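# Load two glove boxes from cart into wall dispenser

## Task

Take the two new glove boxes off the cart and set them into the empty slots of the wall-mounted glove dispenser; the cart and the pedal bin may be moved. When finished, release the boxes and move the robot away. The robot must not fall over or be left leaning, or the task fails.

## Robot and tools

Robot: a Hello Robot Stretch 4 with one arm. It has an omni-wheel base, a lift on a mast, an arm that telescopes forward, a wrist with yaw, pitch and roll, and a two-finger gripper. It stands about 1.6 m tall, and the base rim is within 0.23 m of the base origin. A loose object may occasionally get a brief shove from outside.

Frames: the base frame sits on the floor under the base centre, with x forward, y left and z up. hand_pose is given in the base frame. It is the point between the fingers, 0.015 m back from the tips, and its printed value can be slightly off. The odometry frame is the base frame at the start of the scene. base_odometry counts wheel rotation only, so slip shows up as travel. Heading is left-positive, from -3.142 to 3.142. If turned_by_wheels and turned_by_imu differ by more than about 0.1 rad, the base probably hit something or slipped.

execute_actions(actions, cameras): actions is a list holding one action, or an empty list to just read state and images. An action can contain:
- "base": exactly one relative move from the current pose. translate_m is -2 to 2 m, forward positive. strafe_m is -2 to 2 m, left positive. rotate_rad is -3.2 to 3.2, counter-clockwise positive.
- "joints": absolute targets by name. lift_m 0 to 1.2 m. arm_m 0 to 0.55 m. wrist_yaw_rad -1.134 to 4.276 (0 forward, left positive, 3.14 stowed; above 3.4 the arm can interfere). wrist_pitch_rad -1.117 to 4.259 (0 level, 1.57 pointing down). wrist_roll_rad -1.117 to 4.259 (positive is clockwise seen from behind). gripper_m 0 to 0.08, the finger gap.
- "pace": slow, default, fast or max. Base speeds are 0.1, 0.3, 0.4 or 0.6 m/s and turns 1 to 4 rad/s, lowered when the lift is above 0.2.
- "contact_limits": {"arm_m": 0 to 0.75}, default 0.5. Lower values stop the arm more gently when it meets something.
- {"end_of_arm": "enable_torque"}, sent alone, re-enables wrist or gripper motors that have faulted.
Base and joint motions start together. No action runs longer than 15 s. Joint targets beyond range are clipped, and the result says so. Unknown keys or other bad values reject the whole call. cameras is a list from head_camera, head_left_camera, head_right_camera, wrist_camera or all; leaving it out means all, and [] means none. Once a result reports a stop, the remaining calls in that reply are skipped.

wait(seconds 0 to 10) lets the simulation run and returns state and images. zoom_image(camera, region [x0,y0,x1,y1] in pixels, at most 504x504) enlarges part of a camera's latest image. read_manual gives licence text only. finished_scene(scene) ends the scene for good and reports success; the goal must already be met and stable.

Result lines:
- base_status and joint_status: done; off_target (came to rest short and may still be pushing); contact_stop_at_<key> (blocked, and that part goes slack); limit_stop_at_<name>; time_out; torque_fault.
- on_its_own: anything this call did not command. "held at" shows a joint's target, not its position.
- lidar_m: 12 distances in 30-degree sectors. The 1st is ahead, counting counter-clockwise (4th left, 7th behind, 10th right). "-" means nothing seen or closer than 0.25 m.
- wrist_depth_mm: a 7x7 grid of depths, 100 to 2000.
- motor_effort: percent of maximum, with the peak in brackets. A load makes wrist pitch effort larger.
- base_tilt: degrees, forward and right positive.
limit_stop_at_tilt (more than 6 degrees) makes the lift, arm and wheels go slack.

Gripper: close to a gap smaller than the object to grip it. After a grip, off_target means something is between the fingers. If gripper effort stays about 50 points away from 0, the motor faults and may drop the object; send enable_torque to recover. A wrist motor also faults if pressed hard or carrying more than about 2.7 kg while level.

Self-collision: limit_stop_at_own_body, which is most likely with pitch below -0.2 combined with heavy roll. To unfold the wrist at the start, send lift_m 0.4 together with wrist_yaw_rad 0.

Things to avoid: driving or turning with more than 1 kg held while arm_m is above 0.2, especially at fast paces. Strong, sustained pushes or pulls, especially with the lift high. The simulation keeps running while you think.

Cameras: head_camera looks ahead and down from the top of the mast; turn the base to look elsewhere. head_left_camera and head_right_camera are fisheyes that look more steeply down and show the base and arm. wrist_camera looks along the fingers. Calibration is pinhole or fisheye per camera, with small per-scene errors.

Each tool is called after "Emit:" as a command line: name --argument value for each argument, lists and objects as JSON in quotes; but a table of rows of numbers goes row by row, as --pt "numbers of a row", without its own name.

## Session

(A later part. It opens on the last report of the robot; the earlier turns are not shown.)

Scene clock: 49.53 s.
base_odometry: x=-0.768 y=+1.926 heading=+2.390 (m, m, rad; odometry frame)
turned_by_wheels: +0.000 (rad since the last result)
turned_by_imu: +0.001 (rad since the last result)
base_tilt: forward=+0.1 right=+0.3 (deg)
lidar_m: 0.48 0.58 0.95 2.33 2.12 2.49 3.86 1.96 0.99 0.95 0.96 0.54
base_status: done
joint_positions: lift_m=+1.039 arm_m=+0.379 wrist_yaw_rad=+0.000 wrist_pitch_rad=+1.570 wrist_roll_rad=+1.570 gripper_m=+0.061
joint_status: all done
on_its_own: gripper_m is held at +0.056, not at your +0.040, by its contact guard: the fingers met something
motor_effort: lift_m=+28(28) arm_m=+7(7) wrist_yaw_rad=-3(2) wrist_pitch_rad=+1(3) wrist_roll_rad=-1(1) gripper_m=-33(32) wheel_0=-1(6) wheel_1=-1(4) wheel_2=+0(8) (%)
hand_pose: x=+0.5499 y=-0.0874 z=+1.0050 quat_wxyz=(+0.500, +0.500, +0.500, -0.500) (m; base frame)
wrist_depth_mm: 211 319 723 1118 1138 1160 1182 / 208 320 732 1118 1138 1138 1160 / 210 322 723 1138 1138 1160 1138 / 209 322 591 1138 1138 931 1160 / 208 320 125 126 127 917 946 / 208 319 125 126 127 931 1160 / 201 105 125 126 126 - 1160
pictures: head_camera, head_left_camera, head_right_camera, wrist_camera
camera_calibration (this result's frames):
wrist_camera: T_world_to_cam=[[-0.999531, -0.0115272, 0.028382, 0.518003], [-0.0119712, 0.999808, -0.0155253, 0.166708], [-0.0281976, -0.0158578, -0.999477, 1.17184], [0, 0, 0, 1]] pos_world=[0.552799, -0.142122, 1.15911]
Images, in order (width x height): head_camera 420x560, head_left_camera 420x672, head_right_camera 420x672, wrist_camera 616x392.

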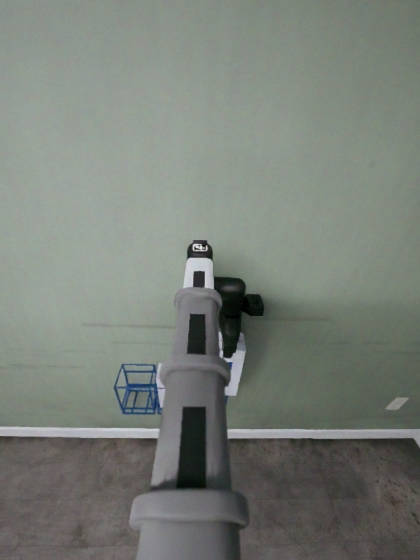

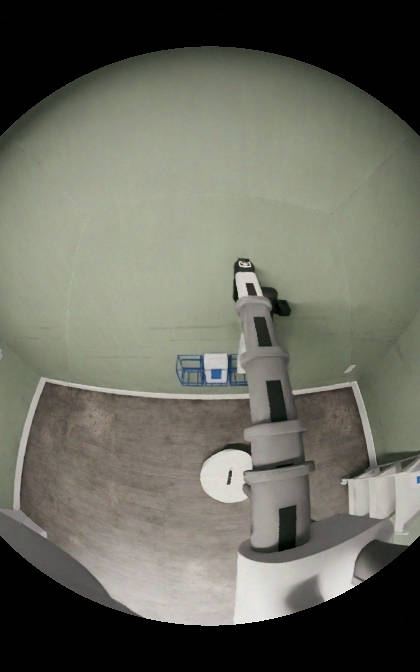

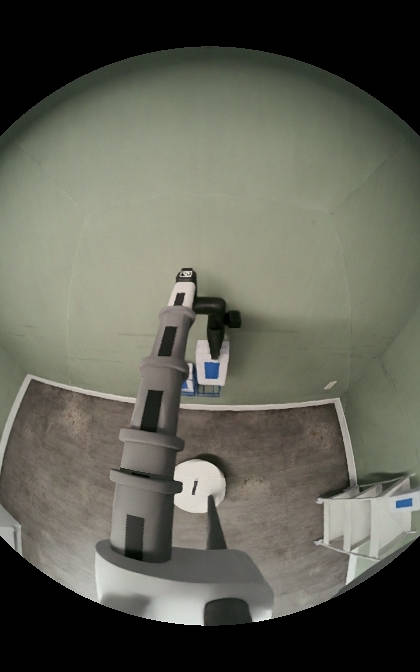

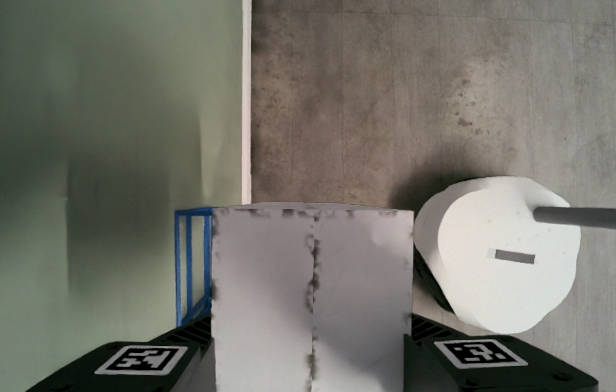

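Emit:
execute_actions --actions '[{"base": {"strafe_m": 0.305}}]'

Scene clock: 58.20 s.
base_odometry: x=-0.977 y=+1.703 heading=+2.390 (m, m, rad; odometry frame)
turned_by_wheels: +0.000 (rad since the last result)
turned_by_imu: +0.002 (rad since the last result)
base_tilt: forward=+0.1 right=+0.3 (deg)
lidar_m: 0.49 0.71 0.94 2.03 1.89 2.07 3.77 2.36 1.31 1.27 0.96 0.54
base_status: done
joint_positions: lift_m=+1.040 arm_m=+0.379 wrist_yaw_rad=+0.000 wrist_pitch_rad=+1.570 wrist_roll_rad=+1.570 gripper_m=+0.061
joint_status: not commanded
on_its_own: gripper_m is held at +0.056, not at your +0.040, by its contact guard: the fingers met something
motor_effort: lift_m=+27(27) arm_m=+7(7) wrist_yaw_rad=+0(2) wrist_pitch_rad=+0(0) wrist_roll_rad=-1(2) gripper_m=-31(32) wheel_0=+2(7) wheel_1=-1(8) wheel_2=-2(2) (%)
hand_pose: x=+0.5499 y=-0.0874 z=+1.0051 quat_wxyz=(+0.500, +0.500, +0.500, -0.500) (m; base frame)
wrist_depth_mm: 213 320 603 1138 1118 1160 1182 / 209 320 473 1138 1160 1160 1138 / 211 324 407 1118 1138 1138 1160 / 211 324 442 1118 1138 946 1182 / 210 322 125 126 127 946 960 / 208 322 125 126 127 946 1160 / 202 105 125 126 126 - 1205
pictures: head_camera, head_left_camera, head_right_camera, wrist_camera
camera_calibration (this result's frames):
wrist_camera: T_world_to_cam=[[-0.999528, -0.0115267, 0.0284728, 0.517891], [-0.0119721, 0.999808, -0.0155243, 0.166707], [-0.0282884, -0.0158578, -0.999474, 1.17193], [0, 0, 0, 1]] pos_world=[0.552794, -0.142122, 1.15916]
Images, in order (width x height): head_camera 420x560, head_left_camera 420x672, head_right_camera 420x672, wrist_camera 616x392.

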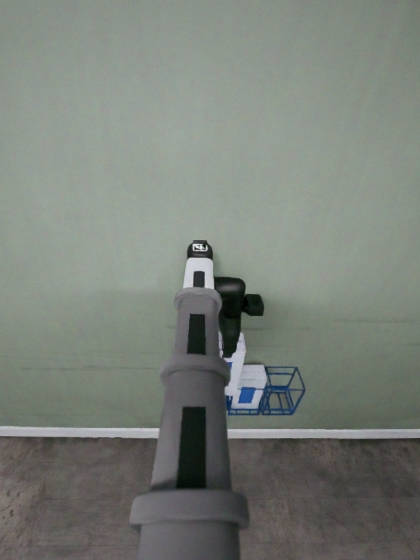

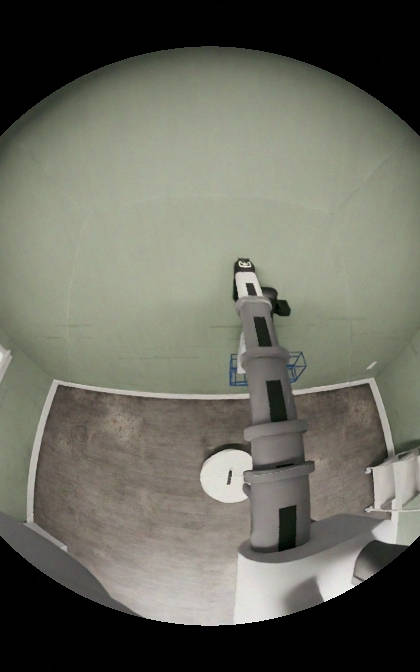

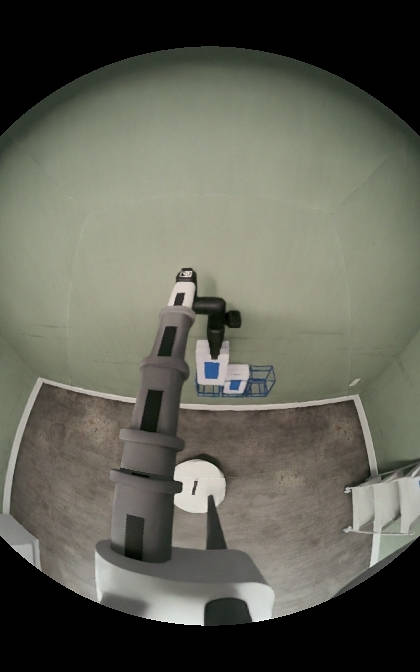

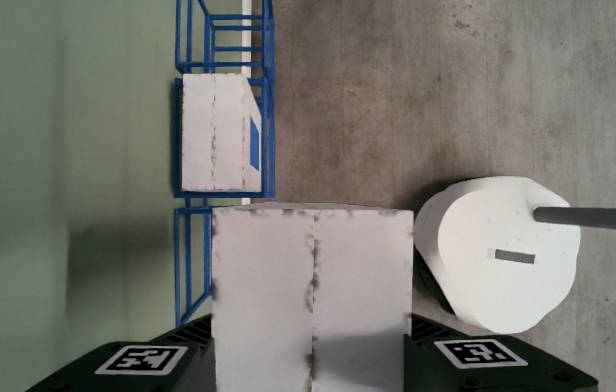

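Emit:
zoom_image --camera "wrist_camera" --region '[140, 0, 340, 240]'

Region (140, 0, 340, 240) of wrist_camera's 616x392 image, scaled by 2.100.

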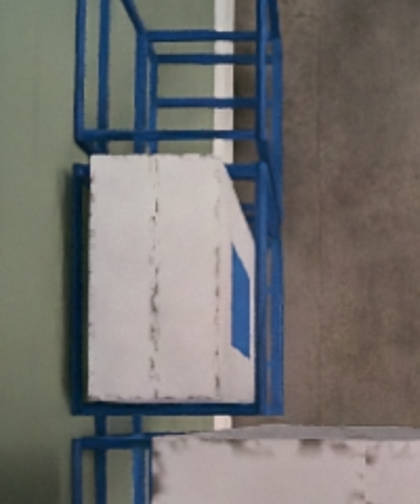

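Emit:
execute_actions --actions '[{"base": {"strafe_m": 0.017}, "joints": {"arm_m": 0.434, "wrist_pitch_rad": 1.465}, "pace": "slow"}]'

Scene clock: 64.40 s.
base_odometry: x=-0.988 y=+1.690 heading=+2.390 (m, m, rad; odometry frame)
turned_by_wheels: +0.000 (rad since the last result)
turned_by_imu: +0.002 (rad since the last result)
base_tilt: forward=+0.1 right=+0.3 (deg)
lidar_m: 0.55 0.70 0.96 2.02 1.89 2.03 3.75 2.42 1.32 1.29 0.95 0.58
base_status: done
joint_positions: lift_m=+1.040 arm_m=+0.433 wrist_yaw_rad=+0.000 wrist_pitch_rad=+1.466 wrist_roll_rad=+1.570 gripper_m=+0.061
joint_status: all done
on_its_own: gripper_m is held at +0.056, not at your +0.040, by its contact guard: the fingers met something
motor_effort: lift_m=+27(27) arm_m=+7(8) wrist_yaw_rad=+0(1) wrist_pitch_rad=-2(4) wrist_roll_rad=-1(2) gripper_m=-32(31) wheel_0=+1(4) wheel_1=+3(3) wheel_2=-1(2) (%)
hand_pose: x=+0.6259 y=-0.0874 z=+1.0062 quat_wxyz=(+0.526, +0.525, +0.473, -0.473) (m; base frame)
wrist_depth_mm: 108 144 260 603 1118 1078 1078 / 109 145 262 413 1118 1078 1078 / 109 145 262 413 1118 1098 1098 / 109 145 236 415 1118 1118 891 / 109 145 125 126 127 1060 878 / 108 144 125 126 127 1098 891 / - 105 125 126 126 - 1078
pictures: head_camera, head_left_camera, head_right_camera, wrist_camera
camera_calibration (this result's frames):
wrist_camera: T_world_to_cam=[[-0.997081, -0.0115305, -0.0754705, 0.696871], [-0.0102993, 0.999808, -0.0166834, 0.167755], [0.0756483, -0.0158574, -0.997008, 1.10772], [0, 0, 0, 1]] pos_world=[0.612767, -0.142122, 1.1598]
Images, in order (width x height): head_camera 420x560, head_left_camera 420x672, head_right_camera 420x672, wrist_camera 616x392.

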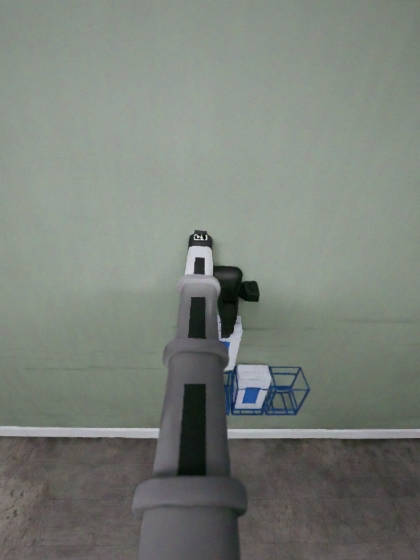

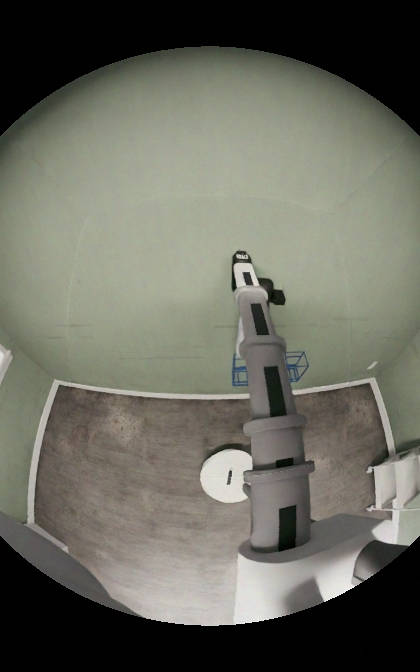

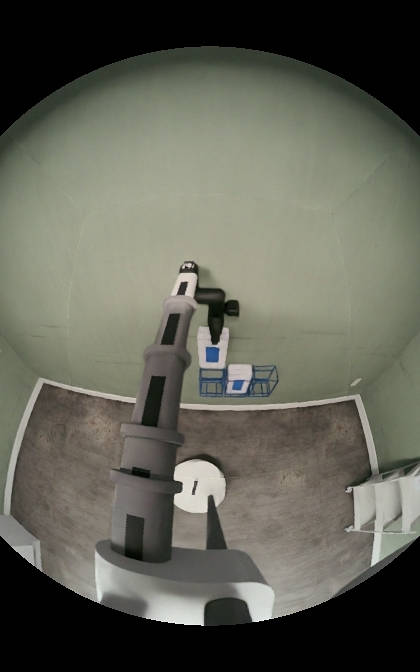

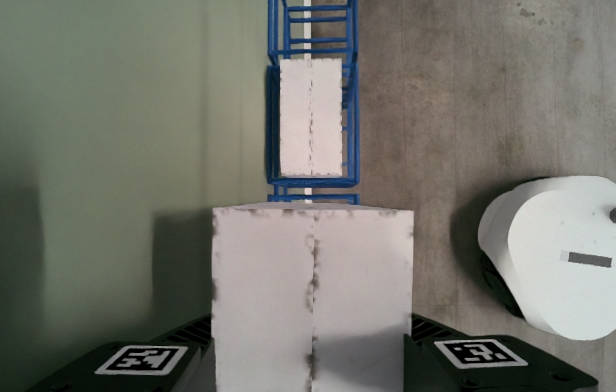

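Emit:
zoom_image --camera "wrist_camera" --region '[200, 140, 430, 240]'

Region (200, 140, 430, 240) of wrist_camera's 616x392 image, scaled by 2.191; it fills the top 219 rows of this view, and the rest is white.

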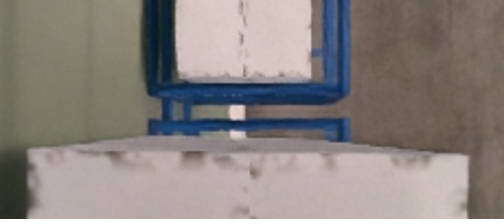

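Emit:
execute_actions --actions '[{"joints": {"lift_m": 0.95}}]' --cameras '["wrist_camera", "head_right_camera", "head_left_camera"]'

Scene clock: 67.37 s.
base_odometry: x=-0.988 y=+1.690 heading=+2.390 (m, m, rad; odometry frame)
turned_by_wheels: +0.000 (rad since the last result)
turned_by_imu: +0.001 (rad since the last result)
base_tilt: forward=+0.1 right=+0.3 (deg)
lidar_m: 0.55 0.69 0.97 2.02 1.89 2.01 3.76 2.42 1.33 1.30 0.95 0.59
base_status: not commanded
joint_positions: lift_m=+0.950 arm_m=+0.433 wrist_yaw_rad=+0.000 wrist_pitch_rad=+1.466 wrist_roll_rad=+1.570 gripper_m=+0.061
joint_status: all done
on_its_own: gripper_m is held at +0.056, not at your +0.040, by its contact guard: the fingers met something
motor_effort: lift_m=+19(28) arm_m=+7(7) wrist_yaw_rad=-1(1) wrist_pitch_rad=-3(3) wrist_roll_rad=-2(1) gripper_m=-31(34) wheel_0=+0(1) wheel_1=+3(3) wheel_2=-1(1) (%)
hand_pose: x=+0.6259 y=-0.0874 z=+0.9169 quat_wxyz=(+0.526, +0.525, +0.473, -0.473) (m; base frame)
wrist_depth_mm: 108 144 259 327 1025 1008 1008 / 109 144 260 325 1042 1008 991 / 109 145 263 325 1008 1025 1008 / 109 145 235 357 1025 1025 820 / 109 145 125 126 127 1008 809 / 108 144 125 126 127 1025 809 / - 105 125 126 126 - 991
pictures: head_left_camera, head_right_camera, wrist_camera
camera_calibration (this result's frames):
wrist_camera: T_world_to_cam=[[-0.997078, -0.0115301, -0.0755149, 0.690185], [-0.0102981, 0.999808, -0.0166839, 0.166265], [0.0756928, -0.0158575, -0.997005, 1.01865], [0, 0, 0, 1]] pos_world=[0.612776, -0.142122, 1.07049]
Images, in order (width x height): head_left_camera 420x672, head_right_camera 420x672, wrist_camera 616x392.

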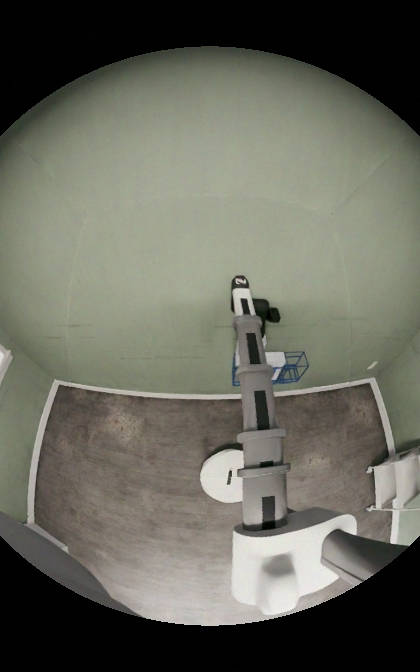

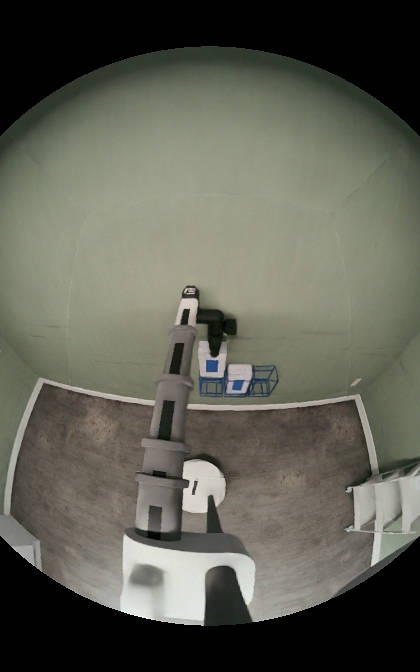

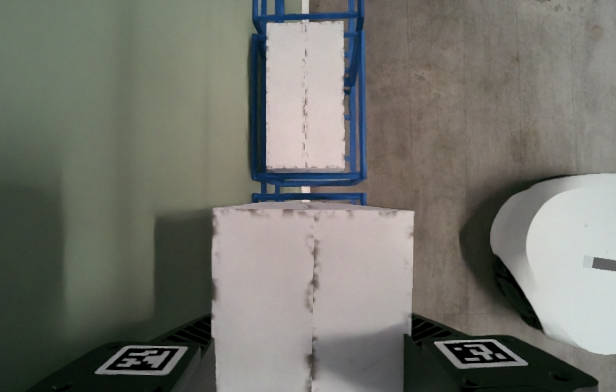

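Emit:
zoom_image --camera "wrist_camera" --region '[200, 140, 430, 240]'

Emit:
zoom_image --camera "head_right_camera" --region '[170, 300, 290, 410]'

Region (200, 140, 430, 240) of wrist_camera's 616x392 image, scaled by 2.191; it fills the top 219 rows of this view, and the rest is white.

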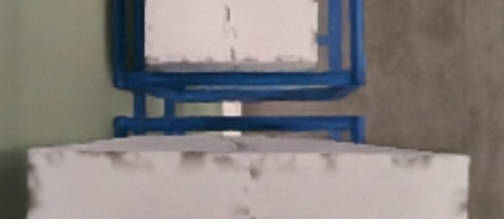

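Region (170, 300, 290, 410) of head_right_camera's 420x672 image, scaled by 4.200, with more detail than that image has; it fills the top 462 rows of this view, and the rest is white.

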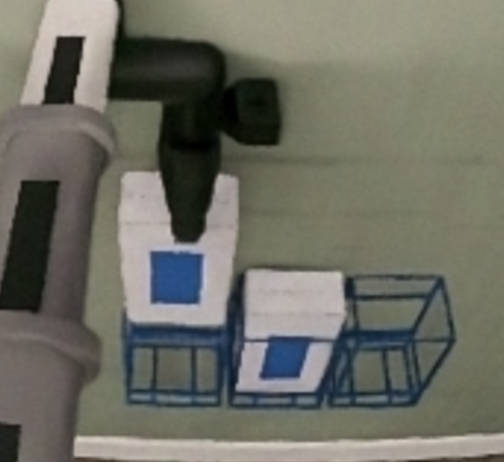

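Emit:
execute_actions --actions '[{"joints": {"lift_m": 0.86}, "pace": "slow"}]' --cameras '["wrist_camera", "head_right_camera"]'

Scene clock: 70.67 s.
base_odometry: x=-0.988 y=+1.690 heading=+2.390 (m, m, rad; odometry frame)
turned_by_wheels: +0.000 (rad since the last result)
turned_by_imu: +0.001 (rad since the last result)
base_tilt: forward=+0.1 right=+0.3 (deg)
lidar_m: 0.55 0.68 0.97 2.01 1.88 2.02 3.78 2.41 1.33 1.29 0.99 0.59
base_status: not commanded
joint_positions: lift_m=+0.860 arm_m=+0.433 wrist_yaw_rad=+0.000 wrist_pitch_rad=+1.466 wrist_roll_rad=+1.570 gripper_m=+0.061
joint_status: all done
on_its_own: gripper_m is held at +0.056, not at your +0.040, by its contact guard: the fingers met something
motor_effort: lift_m=+18(21) arm_m=+7(7) wrist_yaw_rad=-2(1) wrist_pitch_rad=-2(2) wrist_roll_rad=-2(1) gripper_m=-32(32) wheel_0=+0(0) wheel_1=+3(3) wheel_2=-1(1) (%)
hand_pose: x=+0.6259 y=-0.0874 z=+0.8270 quat_wxyz=(+0.526, +0.525, +0.473, -0.473) (m; base frame)
wrist_depth_mm: 108 144 236 236 946 931 917 / 109 145 236 235 946 946 931 / 109 145 237 235 931 946 917 / 109 145 235 271 946 931 778 / 109 145 125 126 126 917 723 / 108 144 125 126 127 931 723 / - 105 125 126 126 - 931
pictures: head_right_camera, wrist_camera
camera_calibration (this result's frames):
wrist_camera: T_world_to_cam=[[-0.997077, -0.0115306, -0.0755237, 0.683402], [-0.0102985, 0.999808, -0.016684, 0.164764], [0.0757016, -0.0158575, -0.997004, 0.928946], [0, 0, 0, 1]] pos_world=[0.612779, -0.142122, 0.980525]
Images, in order (width x height): head_right_camera 420x672, wrist_camera 616x392.

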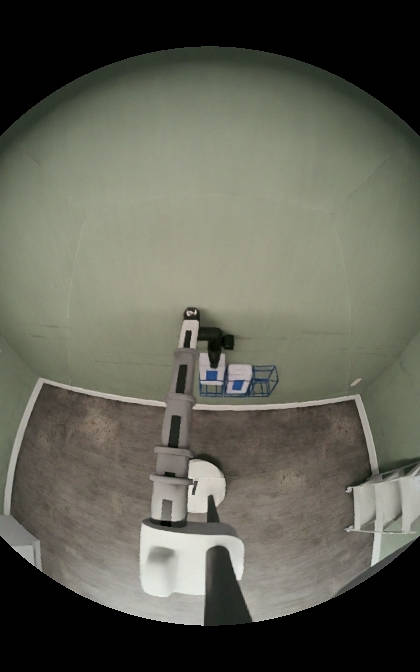

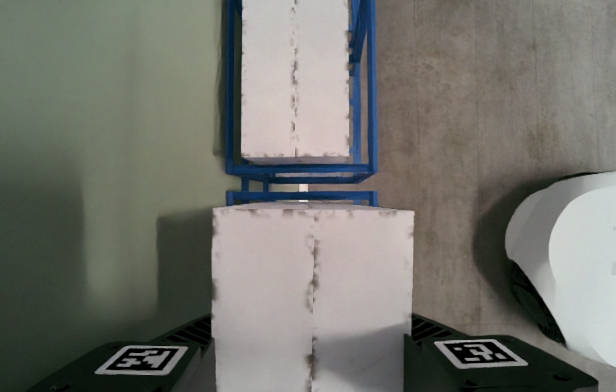

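Emit:
execute_actions --actions '[{"joints": {"lift_m": 0.76}, "pace": "slow"}]' --cameras '["wrist_camera", "head_right_camera"]'

Scene clock: 73.57 s.
base_odometry: x=-0.988 y=+1.690 heading=+2.390 (m, m, rad; odometry frame)
turned_by_wheels: +0.000 (rad since the last result)
turned_by_imu: +0.001 (rad since the last result)
base_tilt: forward=+0.1 right=+0.2 (deg)
lidar_m: 0.54 0.69 0.95 2.01 1.88 2.05 3.76 2.41 1.35 1.30 0.93 0.59
base_status: not commanded
joint_positions: lift_m=+0.760 arm_m=+0.433 wrist_yaw_rad=+0.000 wrist_pitch_rad=+1.466 wrist_roll_rad=+1.570 gripper_m=+0.061
joint_status: all done
on_its_own: gripper_m is held at +0.056, not at your +0.040, by its contact guard: the fingers met something
motor_effort: lift_m=+18(18) arm_m=+7(7) wrist_yaw_rad=+0(1) wrist_pitch_rad=-3(2) wrist_roll_rad=-2(1) gripper_m=-33(32) wheel_0=+0(0) wheel_1=+3(3) wheel_2=-1(1) (%)
hand_pose: x=+0.6259 y=-0.0874 z=+0.7270 quat_wxyz=(+0.526, +0.525, +0.473, -0.473) (m; base frame)
wrist_depth_mm: 108 144 138 135 854 842 831 / 108 145 138 136 842 831 831 / 109 145 168 169 842 831 831 / 109 145 195 171 854 831 798 / 109 145 125 126 127 842 676 / 108 144 125 126 127 854 699 / - 105 125 125 126 - 820
pictures: head_right_camera, wrist_camera
camera_calibration (this result's frames):
wrist_camera: T_world_to_cam=[[-0.997077, -0.0115307, -0.0755279, 0.675855], [-0.0102985, 0.999808, -0.0166841, 0.163096], [0.0757057, -0.0158575, -0.997004, 0.829243], [0, 0, 0, 1]] pos_world=[0.612781, -0.142122, 0.880525]
Images, in order (width x height): head_right_camera 420x672, wrist_camera 616x392.

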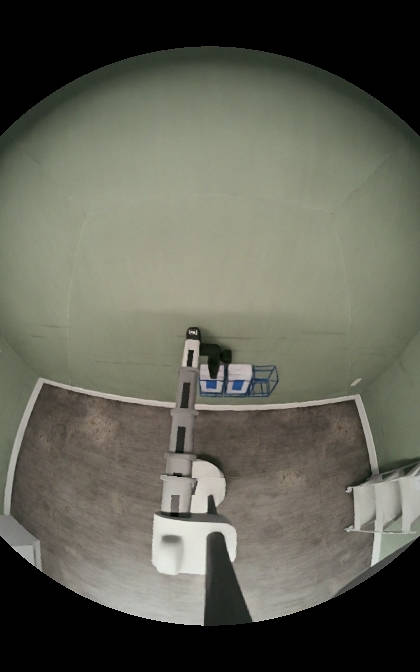

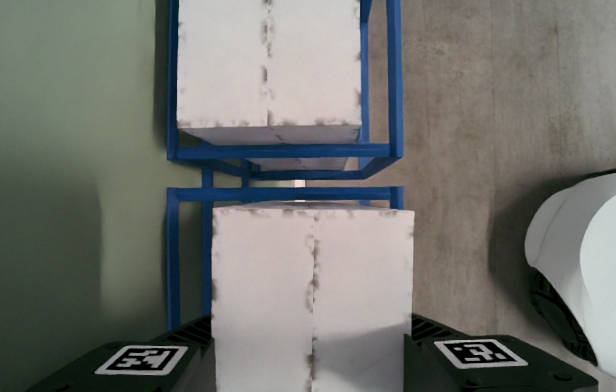

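Emit:
execute_actions --actions '[{"joints": {"lift_m": 0.754}, "pace": "slow"}]' --cameras '[]'

Emit:
execute_actions --actions '[{"joints": {"gripper_m": 0.076}}]' --cameras '["wrist_camera"]'

Emit:
execute_actions --actions '[{"joints": {"lift_m": 0.85}}]' --cameras '["wrist_camera", "head_right_camera"]'

Scene clock: 75.07 s.
base_odometry: x=-0.988 y=+1.690 heading=+2.390 (m, m, rad; odometry frame)
turned_by_wheels: +0.000 (rad since the last result)
turned_by_imu: +0.001 (rad since the last result)
base_tilt: forward=+0.1 right=+0.3 (deg)
lidar_m: 0.56 0.68 0.98 2.02 1.89 2.02 3.77 2.42 1.33 1.30 0.97 0.59
base_status: not commanded
joint_positions: lift_m=+0.754 arm_m=+0.433 wrist_yaw_rad=+0.000 wrist_pitch_rad=+1.466 wrist_roll_rad=+1.570 gripper_m=+0.061
joint_status: all done
on_its_own: gripper_m is held at +0.056, not at your +0.040, by its contact guard: the fingers met something
motor_effort: lift_m=+18(16) arm_m=+7(7) wrist_yaw_rad=-1(0) wrist_pitch_rad=-3(3) wrist_roll_rad=-1(1) gripper_m=-32(32) wheel_0=+0(0) wheel_1=+3(3) wheel_2=-1(1) (%)
hand_pose: x=+0.6259 y=-0.0874 z=+0.7210 quat_wxyz=(+0.526, +0.525, +0.473, -0.473) (m; base frame)
wrist_depth_mm: 108 143 132 130 842 831 831 / 108 144 131 130 842 842 831 / 109 145 167 165 842 842 831 / 109 145 195 166 831 842 809 / 109 145 125 126 127 831 683 / 108 144 125 126 126 842 691 / - 105 125 126 126 - 820
pictures: none
No camera images: the call's "cameras" was empty. Leave "cameras" out to get every camera's image.

Scene clock: 75.90 s.
base_odometry: x=-0.988 y=+1.690 heading=+2.390 (m, m, rad; odometry frame)
turned_by_wheels: +0.000 (rad since the last result)
turned_by_imu: +0.000 (rad since the last result)
base_tilt: forward=+0.1 right=+0.3 (deg)
lidar_m: 0.55 0.69 0.95 2.01 1.89 2.05 3.79 2.41 1.33 1.27 0.96 0.59
base_status: not commanded
joint_positions: lift_m=+0.754 arm_m=+0.433 wrist_yaw_rad=+0.001 wrist_pitch_rad=+1.462 wrist_roll_rad=+1.570 gripper_m=+0.076
joint_status: all done
motor_effort: lift_m=+18(18) arm_m=+6(7) wrist_yaw_rad=-5(3) wrist_pitch_rad=+10(9) wrist_roll_rad=-1(1) gripper_m=+6(31) wheel_0=+0(0) wheel_1=+2(3) wheel_2=-1(1) (%)
hand_pose: x=+0.6271 y=-0.0874 z=+0.7211 quat_wxyz=(+0.527, +0.526, +0.472, -0.472) (m; base frame)
wrist_depth_mm: 105 139 134 131 325 831 820 / 106 140 133 131 324 842 809 / 106 141 169 167 324 831 831 / 106 141 188 167 854 831 798 / 106 140 131 131 164 809 676 / 105 139 131 131 143 831 699 / - 101 131 130 131 107 -
pictures: wrist_camera
camera_calibration (this result's frames):
wrist_camera: T_world_to_cam=[[-0.996746, -0.0124505, -0.0796383, 0.679256], [-0.0111522, 0.999798, -0.0167256, 0.163552], [0.0798304, -0.015783, -0.996684, 0.82046], [0, 0, 0, 1]] pos_world=[0.613372, -0.142113, 0.874569]
Images, in order (width x height): wrist_camera 616x392.

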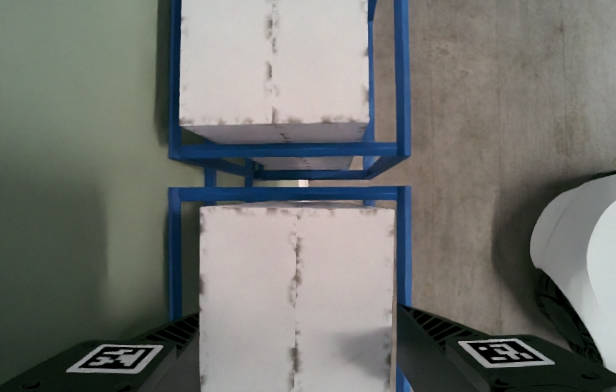

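Scene clock: 77.30 s.
base_odometry: x=-0.988 y=+1.690 heading=+2.390 (m, m, rad; odometry frame)
turned_by_wheels: +0.000 (rad since the last result)
turned_by_imu: +0.001 (rad since the last result)
base_tilt: forward=+0.1 right=+0.3 (deg)
lidar_m: 0.56 0.69 0.94 2.01 1.87 2.02 3.75 2.39 1.32 1.29 0.94 0.59
base_status: not commanded
joint_positions: lift_m=+0.850 arm_m=+0.433 wrist_yaw_rad=+0.000 wrist_pitch_rad=+1.465 wrist_roll_rad=+1.570 gripper_m=+0.076
joint_status: all done
motor_effort: lift_m=+26(26) arm_m=+6(6) wrist_yaw_rad=-2(3) wrist_pitch_rad=+1(9) wrist_roll_rad=-1(2) gripper_m=+3(5) wheel_0=+0(0) wheel_1=+2(3) wheel_2=-1(1) (%)
hand_pose: x=+0.6263 y=-0.0874 z=+0.8163 quat_wxyz=(+0.526, +0.525, +0.473, -0.473) (m; base frame)
wrist_depth_mm: 107 142 229 226 946 931 917 / 107 143 229 225 931 931 917 / 108 144 229 227 960 931 917 / 108 143 231 263 946 917 788 / 108 143 228 225 931 931 707 / 107 142 228 227 931 917 707 / - 101 226 225 306 107 -
pictures: head_right_camera, wrist_camera
camera_calibration (this result's frames):
wrist_camera: T_world_to_cam=[[-0.997015, -0.0119862, -0.0762701, 0.683554], [-0.0107429, 0.999803, -0.0166915, 0.164865], [0.0764552, -0.0158224, -0.996947, 0.917799], [0, 0, 0, 1]] pos_world=[0.613114, -0.142117, 0.969884]
Images, in order (width x height): head_right_camera 420x672, wrist_camera 616x392.

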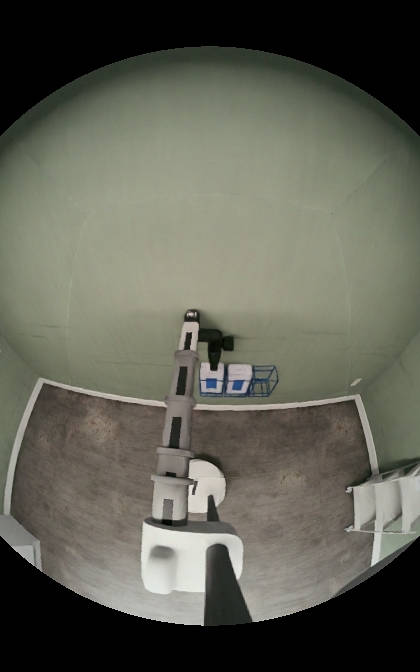

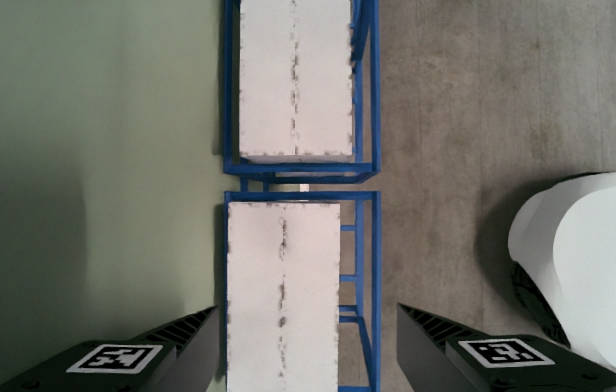

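Emit:
execute_actions --actions '[{"base": {"rotate_rad": -1.749}, "joints": {"lift_m": 1.04, "arm_m": 0.2, "wrist_pitch_rad": 1.57, "wrist_roll_rad": 1.29, "gripper_m": 0.08}, "pace": "fast"}]' --cameras '["head_camera"]'

Emit:
execute_actions --actions '[{"base": {"translate_m": 0.92}, "joints": {"arm_m": 0.44}, "pace": "fast"}]'

Scene clock: 83.60 s.
base_odometry: x=-0.988 y=+1.690 heading=+0.641 (m, m, rad; odometry frame)
turned_by_wheels: -1.749 (rad since the last result)
turned_by_imu: -1.737 (rad since the last result)
base_tilt: forward=+0.1 right=+0.3 (deg)
lidar_m: 1.30 1.18 0.64 0.57 0.66 0.85 1.62 2.00 1.83 3.28 3.04 1.43
base_status: done
joint_positions: lift_m=+1.040 arm_m=+0.201 wrist_yaw_rad=+0.000 wrist_pitch_rad=+1.570 wrist_roll_rad=+1.290 gripper_m=+0.080
joint_status: all done
motor_effort: lift_m=+25(31) arm_m=-7(9) wrist_yaw_rad=+1(4) wrist_pitch_rad=+1(5) wrist_roll_rad=-2(5) gripper_m=+3(2) wheel_0=-1(5) wheel_1=+0(7) wheel_2=+1(6) (%)
hand_pose: x=+0.3724 y=-0.0874 z=+1.0053 quat_wxyz=(+0.565, +0.425, +0.565, -0.425) (m; base frame)
wrist_depth_mm: 1118 1138 1098 1160 1182 1160 1205 / 1118 1118 1118 1138 1138 1160 1160 / 1098 1138 1098 1138 1160 1160 1160 / 1098 1138 1118 1138 1160 1160 1138 / 1098 1118 1118 1138 931 960 1160 / 1098 1098 1138 1118 946 946 1138 / 1098 108 1138 1138 946 107 -
pictures: head_camera
Images, in order (width x height): head_camera 420x560.

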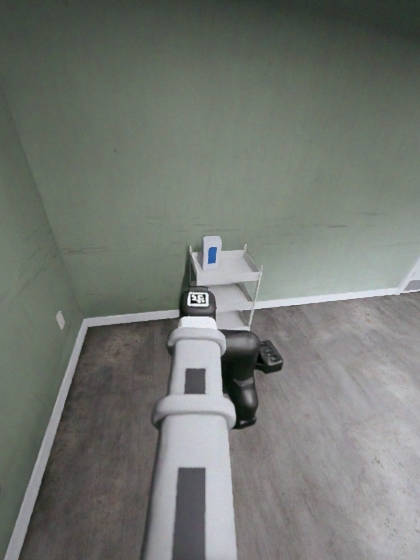

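Scene clock: 87.73 s.
base_odometry: x=-0.251 y=+2.241 heading=+0.641 (m, m, rad; odometry frame)
turned_by_wheels: +0.000 (rad since the last result)
turned_by_imu: +0.000 (rad since the last result)
base_tilt: forward=+0.1 right=+0.3 (deg)
lidar_m: 0.36 0.78 0.95 0.83 0.82 0.98 2.01 2.51 2.77 3.47 1.43 0.42
base_status: done
joint_positions: lift_m=+1.040 arm_m=+0.439 wrist_yaw_rad=+0.000 wrist_pitch_rad=+1.570 wrist_roll_rad=+1.290 gripper_m=+0.080
joint_status: all done
motor_effort: lift_m=+24(25) arm_m=+7(8) wrist_yaw_rad=+0(0) wrist_pitch_rad=+1(1) wrist_roll_rad=-1(2) gripper_m=+4(3) wheel_0=+0(5) wheel_1=-1(6) wheel_2=+1(10) (%)
hand_pose: x=+0.6099 y=-0.0874 z=+1.0053 quat_wxyz=(+0.565, +0.425, +0.565, -0.425) (m; base frame)
wrist_depth_mm: 320 466 477 488 488 1138 1182 / 322 484 480 488 496 1138 1160 / 329 500 488 484 488 1160 1160 / 338 480 484 484 488 1138 1160 / 343 488 250 250 492 946 1160 / 347 496 250 252 488 917 946 / 324 108 249 251 449 107 -
pictures: head_camera, head_left_camera, head_right_camera, wrist_camera
camera_calibration (this result's frames):
wrist_camera: T_world_to_cam=[[-0.957328, -0.287594, 0.028509, 0.527941], [-0.288106, 0.957468, -0.0157861, 0.332405], [-0.0227564, -0.0233261, -0.999469, 1.16978], [0, 0, 0, 1]] pos_world=[0.627801, -0.139147, 1.15936]
Images, in order (width x height): head_camera 420x560, head_left_camera 420x672, head_right_camera 420x672, wrist_camera 616x392.

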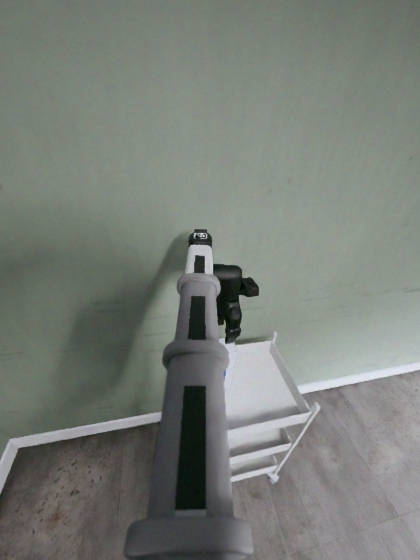

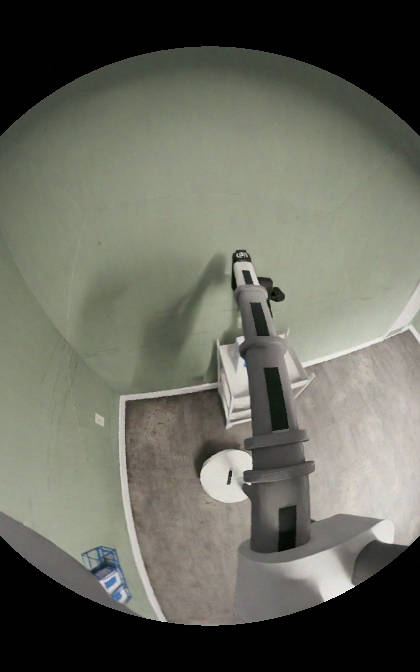

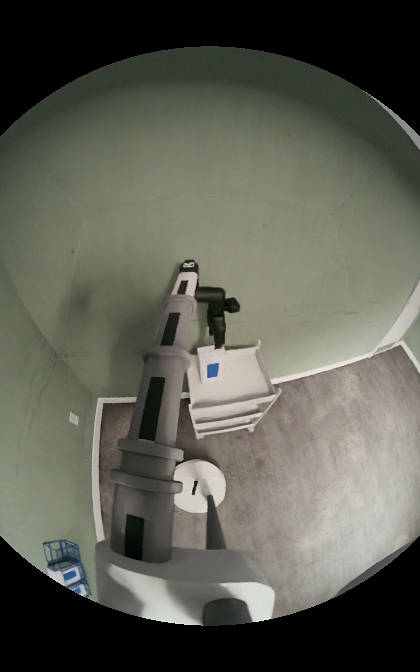

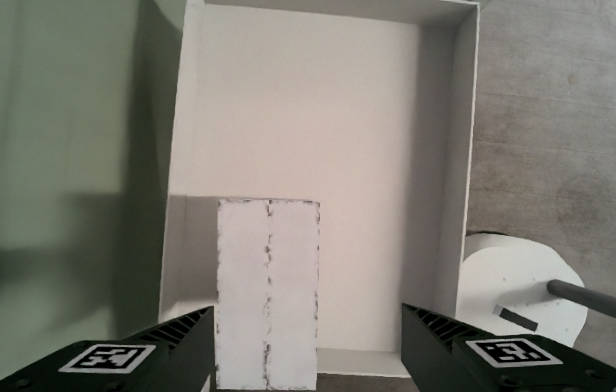

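Emit:
execute_actions --actions '[{"joints": {"arm_m": 0.465, "lift_m": 0.97}}]' --cameras '["wrist_camera"]'

Scene clock: 90.50 s.
base_odometry: x=-0.251 y=+2.241 heading=+0.641 (m, m, rad; odometry frame)
turned_by_wheels: +0.000 (rad since the last result)
turned_by_imu: +0.001 (rad since the last result)
base_tilt: forward=+0.0 right=+0.3 (deg)
lidar_m: 0.35 0.78 0.94 0.81 0.84 0.92 2.00 2.51 2.79 3.48 1.41 0.42
base_status: not commanded
joint_positions: lift_m=+0.970 arm_m=+0.464 wrist_yaw_rad=+0.000 wrist_pitch_rad=+1.570 wrist_roll_rad=+1.290 gripper_m=+0.080
joint_status: all done
motor_effort: lift_m=+16(20) arm_m=+7(7) wrist_yaw_rad=+0(0) wrist_pitch_rad=+0(1) wrist_roll_rad=-1(1) gripper_m=+3(2) wheel_0=+0(1) wheel_1=-1(1) wheel_2=+1(1) (%)
hand_pose: x=+0.6348 y=-0.0874 z=+0.9359 quat_wxyz=(+0.565, +0.425, +0.565, -0.425) (m; base frame)
wrist_depth_mm: 285 421 415 418 424 427 1098 / 285 433 418 421 421 424 1078 / 293 449 415 421 424 427 1078 / 300 452 418 418 424 421 1078 / 304 433 413 183 424 424 904 / 309 445 407 183 182 415 878 / 287 108 181 182 183 107 -
pictures: wrist_camera
camera_calibration (this result's frames):
wrist_camera: T_world_to_cam=[[-0.957341, -0.287538, 0.0286509, 0.553665], [-0.288052, 0.957485, -0.0157434, 0.33842], [-0.022906, -0.0233248, -0.999465, 1.10116], [0, 0, 0, 1]] pos_world=[0.652752, -0.139149, 1.09004]
Images, in order (width x height): wrist_camera 616x392.

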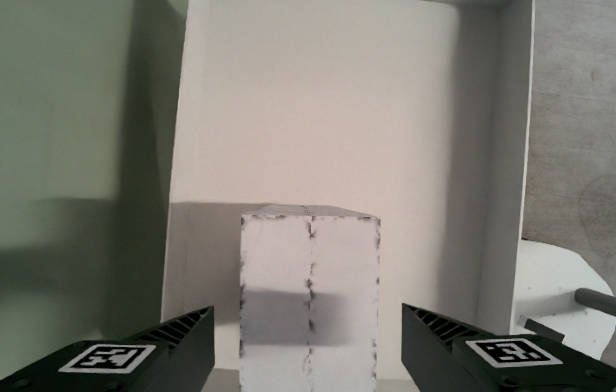

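Emit:
execute_actions --actions '[{"joints": {"lift_m": 0.921}}]' --cameras '[]'

Emit:
execute_actions --actions '[{"joints": {"gripper_m": 0.04}}]' --cameras '["wrist_camera"]'

Emit:
execute_actions --actions '[{"joints": {"lift_m": 1.05}}]' --cameras '["wrist_camera"]'

Scene clock: 92.17 s.
base_odometry: x=-0.251 y=+2.241 heading=+0.641 (m, m, rad; odometry frame)
turned_by_wheels: +0.000 (rad since the last result)
turned_by_imu: +0.001 (rad since the last result)
base_tilt: forward=+0.1 right=+0.3 (deg)
lidar_m: 0.35 0.78 0.96 0.82 0.83 0.90 1.99 2.51 2.78 3.45 1.41 0.42
base_status: not commanded
joint_positions: lift_m=+0.921 arm_m=+0.464 wrist_yaw_rad=+0.000 wrist_pitch_rad=+1.570 wrist_roll_rad=+1.290 gripper_m=+0.080
joint_status: all done
motor_effort: lift_m=+16(17) arm_m=+7(7) wrist_yaw_rad=+0(2) wrist_pitch_rad=-1(1) wrist_roll_rad=+0(1) gripper_m=+3(5) wheel_0=+0(1) wheel_1=-1(1) wheel_2=+1(1) (%)
hand_pose: x=+0.6348 y=-0.0874 z=+0.8870 quat_wxyz=(+0.565, +0.425, +0.565, -0.425) (m; base frame)
wrist_depth_mm: 287 392 366 370 375 377 355 / 286 402 368 373 373 375 351 / 291 389 368 370 370 377 349 / 300 394 366 368 377 375 1042 / 304 402 366 134 135 375 820 / 309 384 146 134 135 375 831 / 285 108 133 134 135 107 -
pictures: none
No camera images: the call's "cameras" was empty. Leave "cameras" out to get every camera's image.

Scene clock: 93.13 s.
base_odometry: x=-0.251 y=+2.241 heading=+0.641 (m, m, rad; odometry frame)
turned_by_wheels: +0.000 (rad since the last result)
turned_by_imu: +0.000 (rad since the last result)
base_tilt: forward=+0.1 right=+0.3 (deg)
lidar_m: 0.39 0.77 0.94 0.82 0.84 0.90 2.01 2.50 2.77 3.46 1.39 0.43
base_status: not commanded
joint_positions: lift_m=+0.921 arm_m=+0.464 wrist_yaw_rad=+0.000 wrist_pitch_rad=+1.570 wrist_roll_rad=+1.290 gripper_m=+0.061
joint_status: gripper_m off_target (ended at +0.061, target +0.040)
on_its_own: gripper_m is held at +0.056, not at your +0.040, by its contact guard: the fingers met something
motor_effort: lift_m=+16(16) arm_m=+7(7) wrist_yaw_rad=+0(2) wrist_pitch_rad=-1(1) wrist_roll_rad=-1(0) gripper_m=-32(30) wheel_0=-1(1) wheel_1=-1(0) wheel_2=+1(1) (%)
hand_pose: x=+0.6348 y=-0.0874 z=+0.8870 quat_wxyz=(+0.565, +0.425, +0.565, -0.425) (m; base frame)
wrist_depth_mm: 286 392 366 370 373 379 355 / 286 402 368 373 375 379 351 / 293 384 368 370 375 375 347 / 301 392 366 370 375 379 1042 / 306 402 133 134 135 375 831 / 309 387 133 134 135 377 820 / 304 105 132 134 134 - 831
pictures: wrist_camera
camera_calibration (this result's frames):
wrist_camera: T_world_to_cam=[[-0.957345, -0.287496, 0.0289389, 0.554759], [-0.288015, 0.957498, -0.0156568, 0.337532], [-0.0232076, -0.0233238, -0.999459, 1.05239], [0, 0, 0, 1]] pos_world=[0.652733, -0.139149, 1.04105]
Images, in order (width x height): wrist_camera 616x392.

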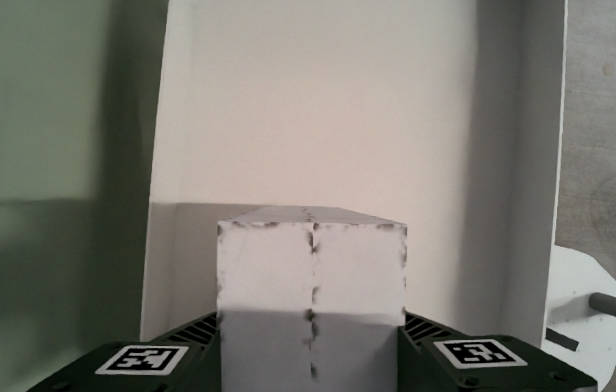

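Scene clock: 94.73 s.
base_odometry: x=-0.251 y=+2.241 heading=+0.641 (m, m, rad; odometry frame)
turned_by_wheels: +0.000 (rad since the last result)
turned_by_imu: +0.001 (rad since the last result)
base_tilt: forward=+0.1 right=+0.3 (deg)
lidar_m: 0.38 0.78 0.92 0.83 0.85 0.97 2.00 2.52 2.78 3.46 1.42 0.40
base_status: not commanded
joint_positions: lift_m=+1.049 arm_m=+0.464 wrist_yaw_rad=+0.000 wrist_pitch_rad=+1.570 wrist_roll_rad=+1.290 gripper_m=+0.061
joint_status: all done
on_its_own: gripper_m is held at +0.056, not at your +0.040, by its contact guard: the fingers met something
motor_effort: lift_m=+28(30) arm_m=+7(7) wrist_yaw_rad=-3(0) wrist_pitch_rad=+0(1) wrist_roll_rad=-1(1) gripper_m=-32(30) wheel_0=-1(1) wheel_1=-1(1) wheel_2=+1(1) (%)
hand_pose: x=+0.6349 y=-0.0874 z=+1.0150 quat_wxyz=(+0.565, +0.425, +0.565, -0.425) (m; base frame)
wrist_depth_mm: 289 415 496 496 500 500 1182 / 287 430 496 496 496 500 1205 / 293 449 492 496 500 500 1160 / 300 462 492 492 500 504 1160 / 304 473 133 133 134 946 1182 / 309 488 133 134 135 946 960 / 303 105 132 134 135 - 976
pictures: wrist_camera
camera_calibration (this result's frames):
wrist_camera: T_world_to_cam=[[-0.957355, -0.287504, 0.0285244, 0.551573], [-0.288016, 0.957495, -0.0157815, 0.339691], [-0.0227747, -0.023324, -0.999469, 1.18008], [0, 0, 0, 1]] pos_world=[0.652764, -0.139149, 1.16908]
Images, in order (width x height): wrist_camera 616x392.

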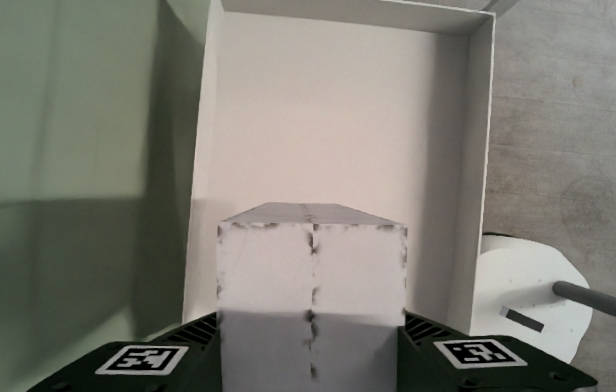

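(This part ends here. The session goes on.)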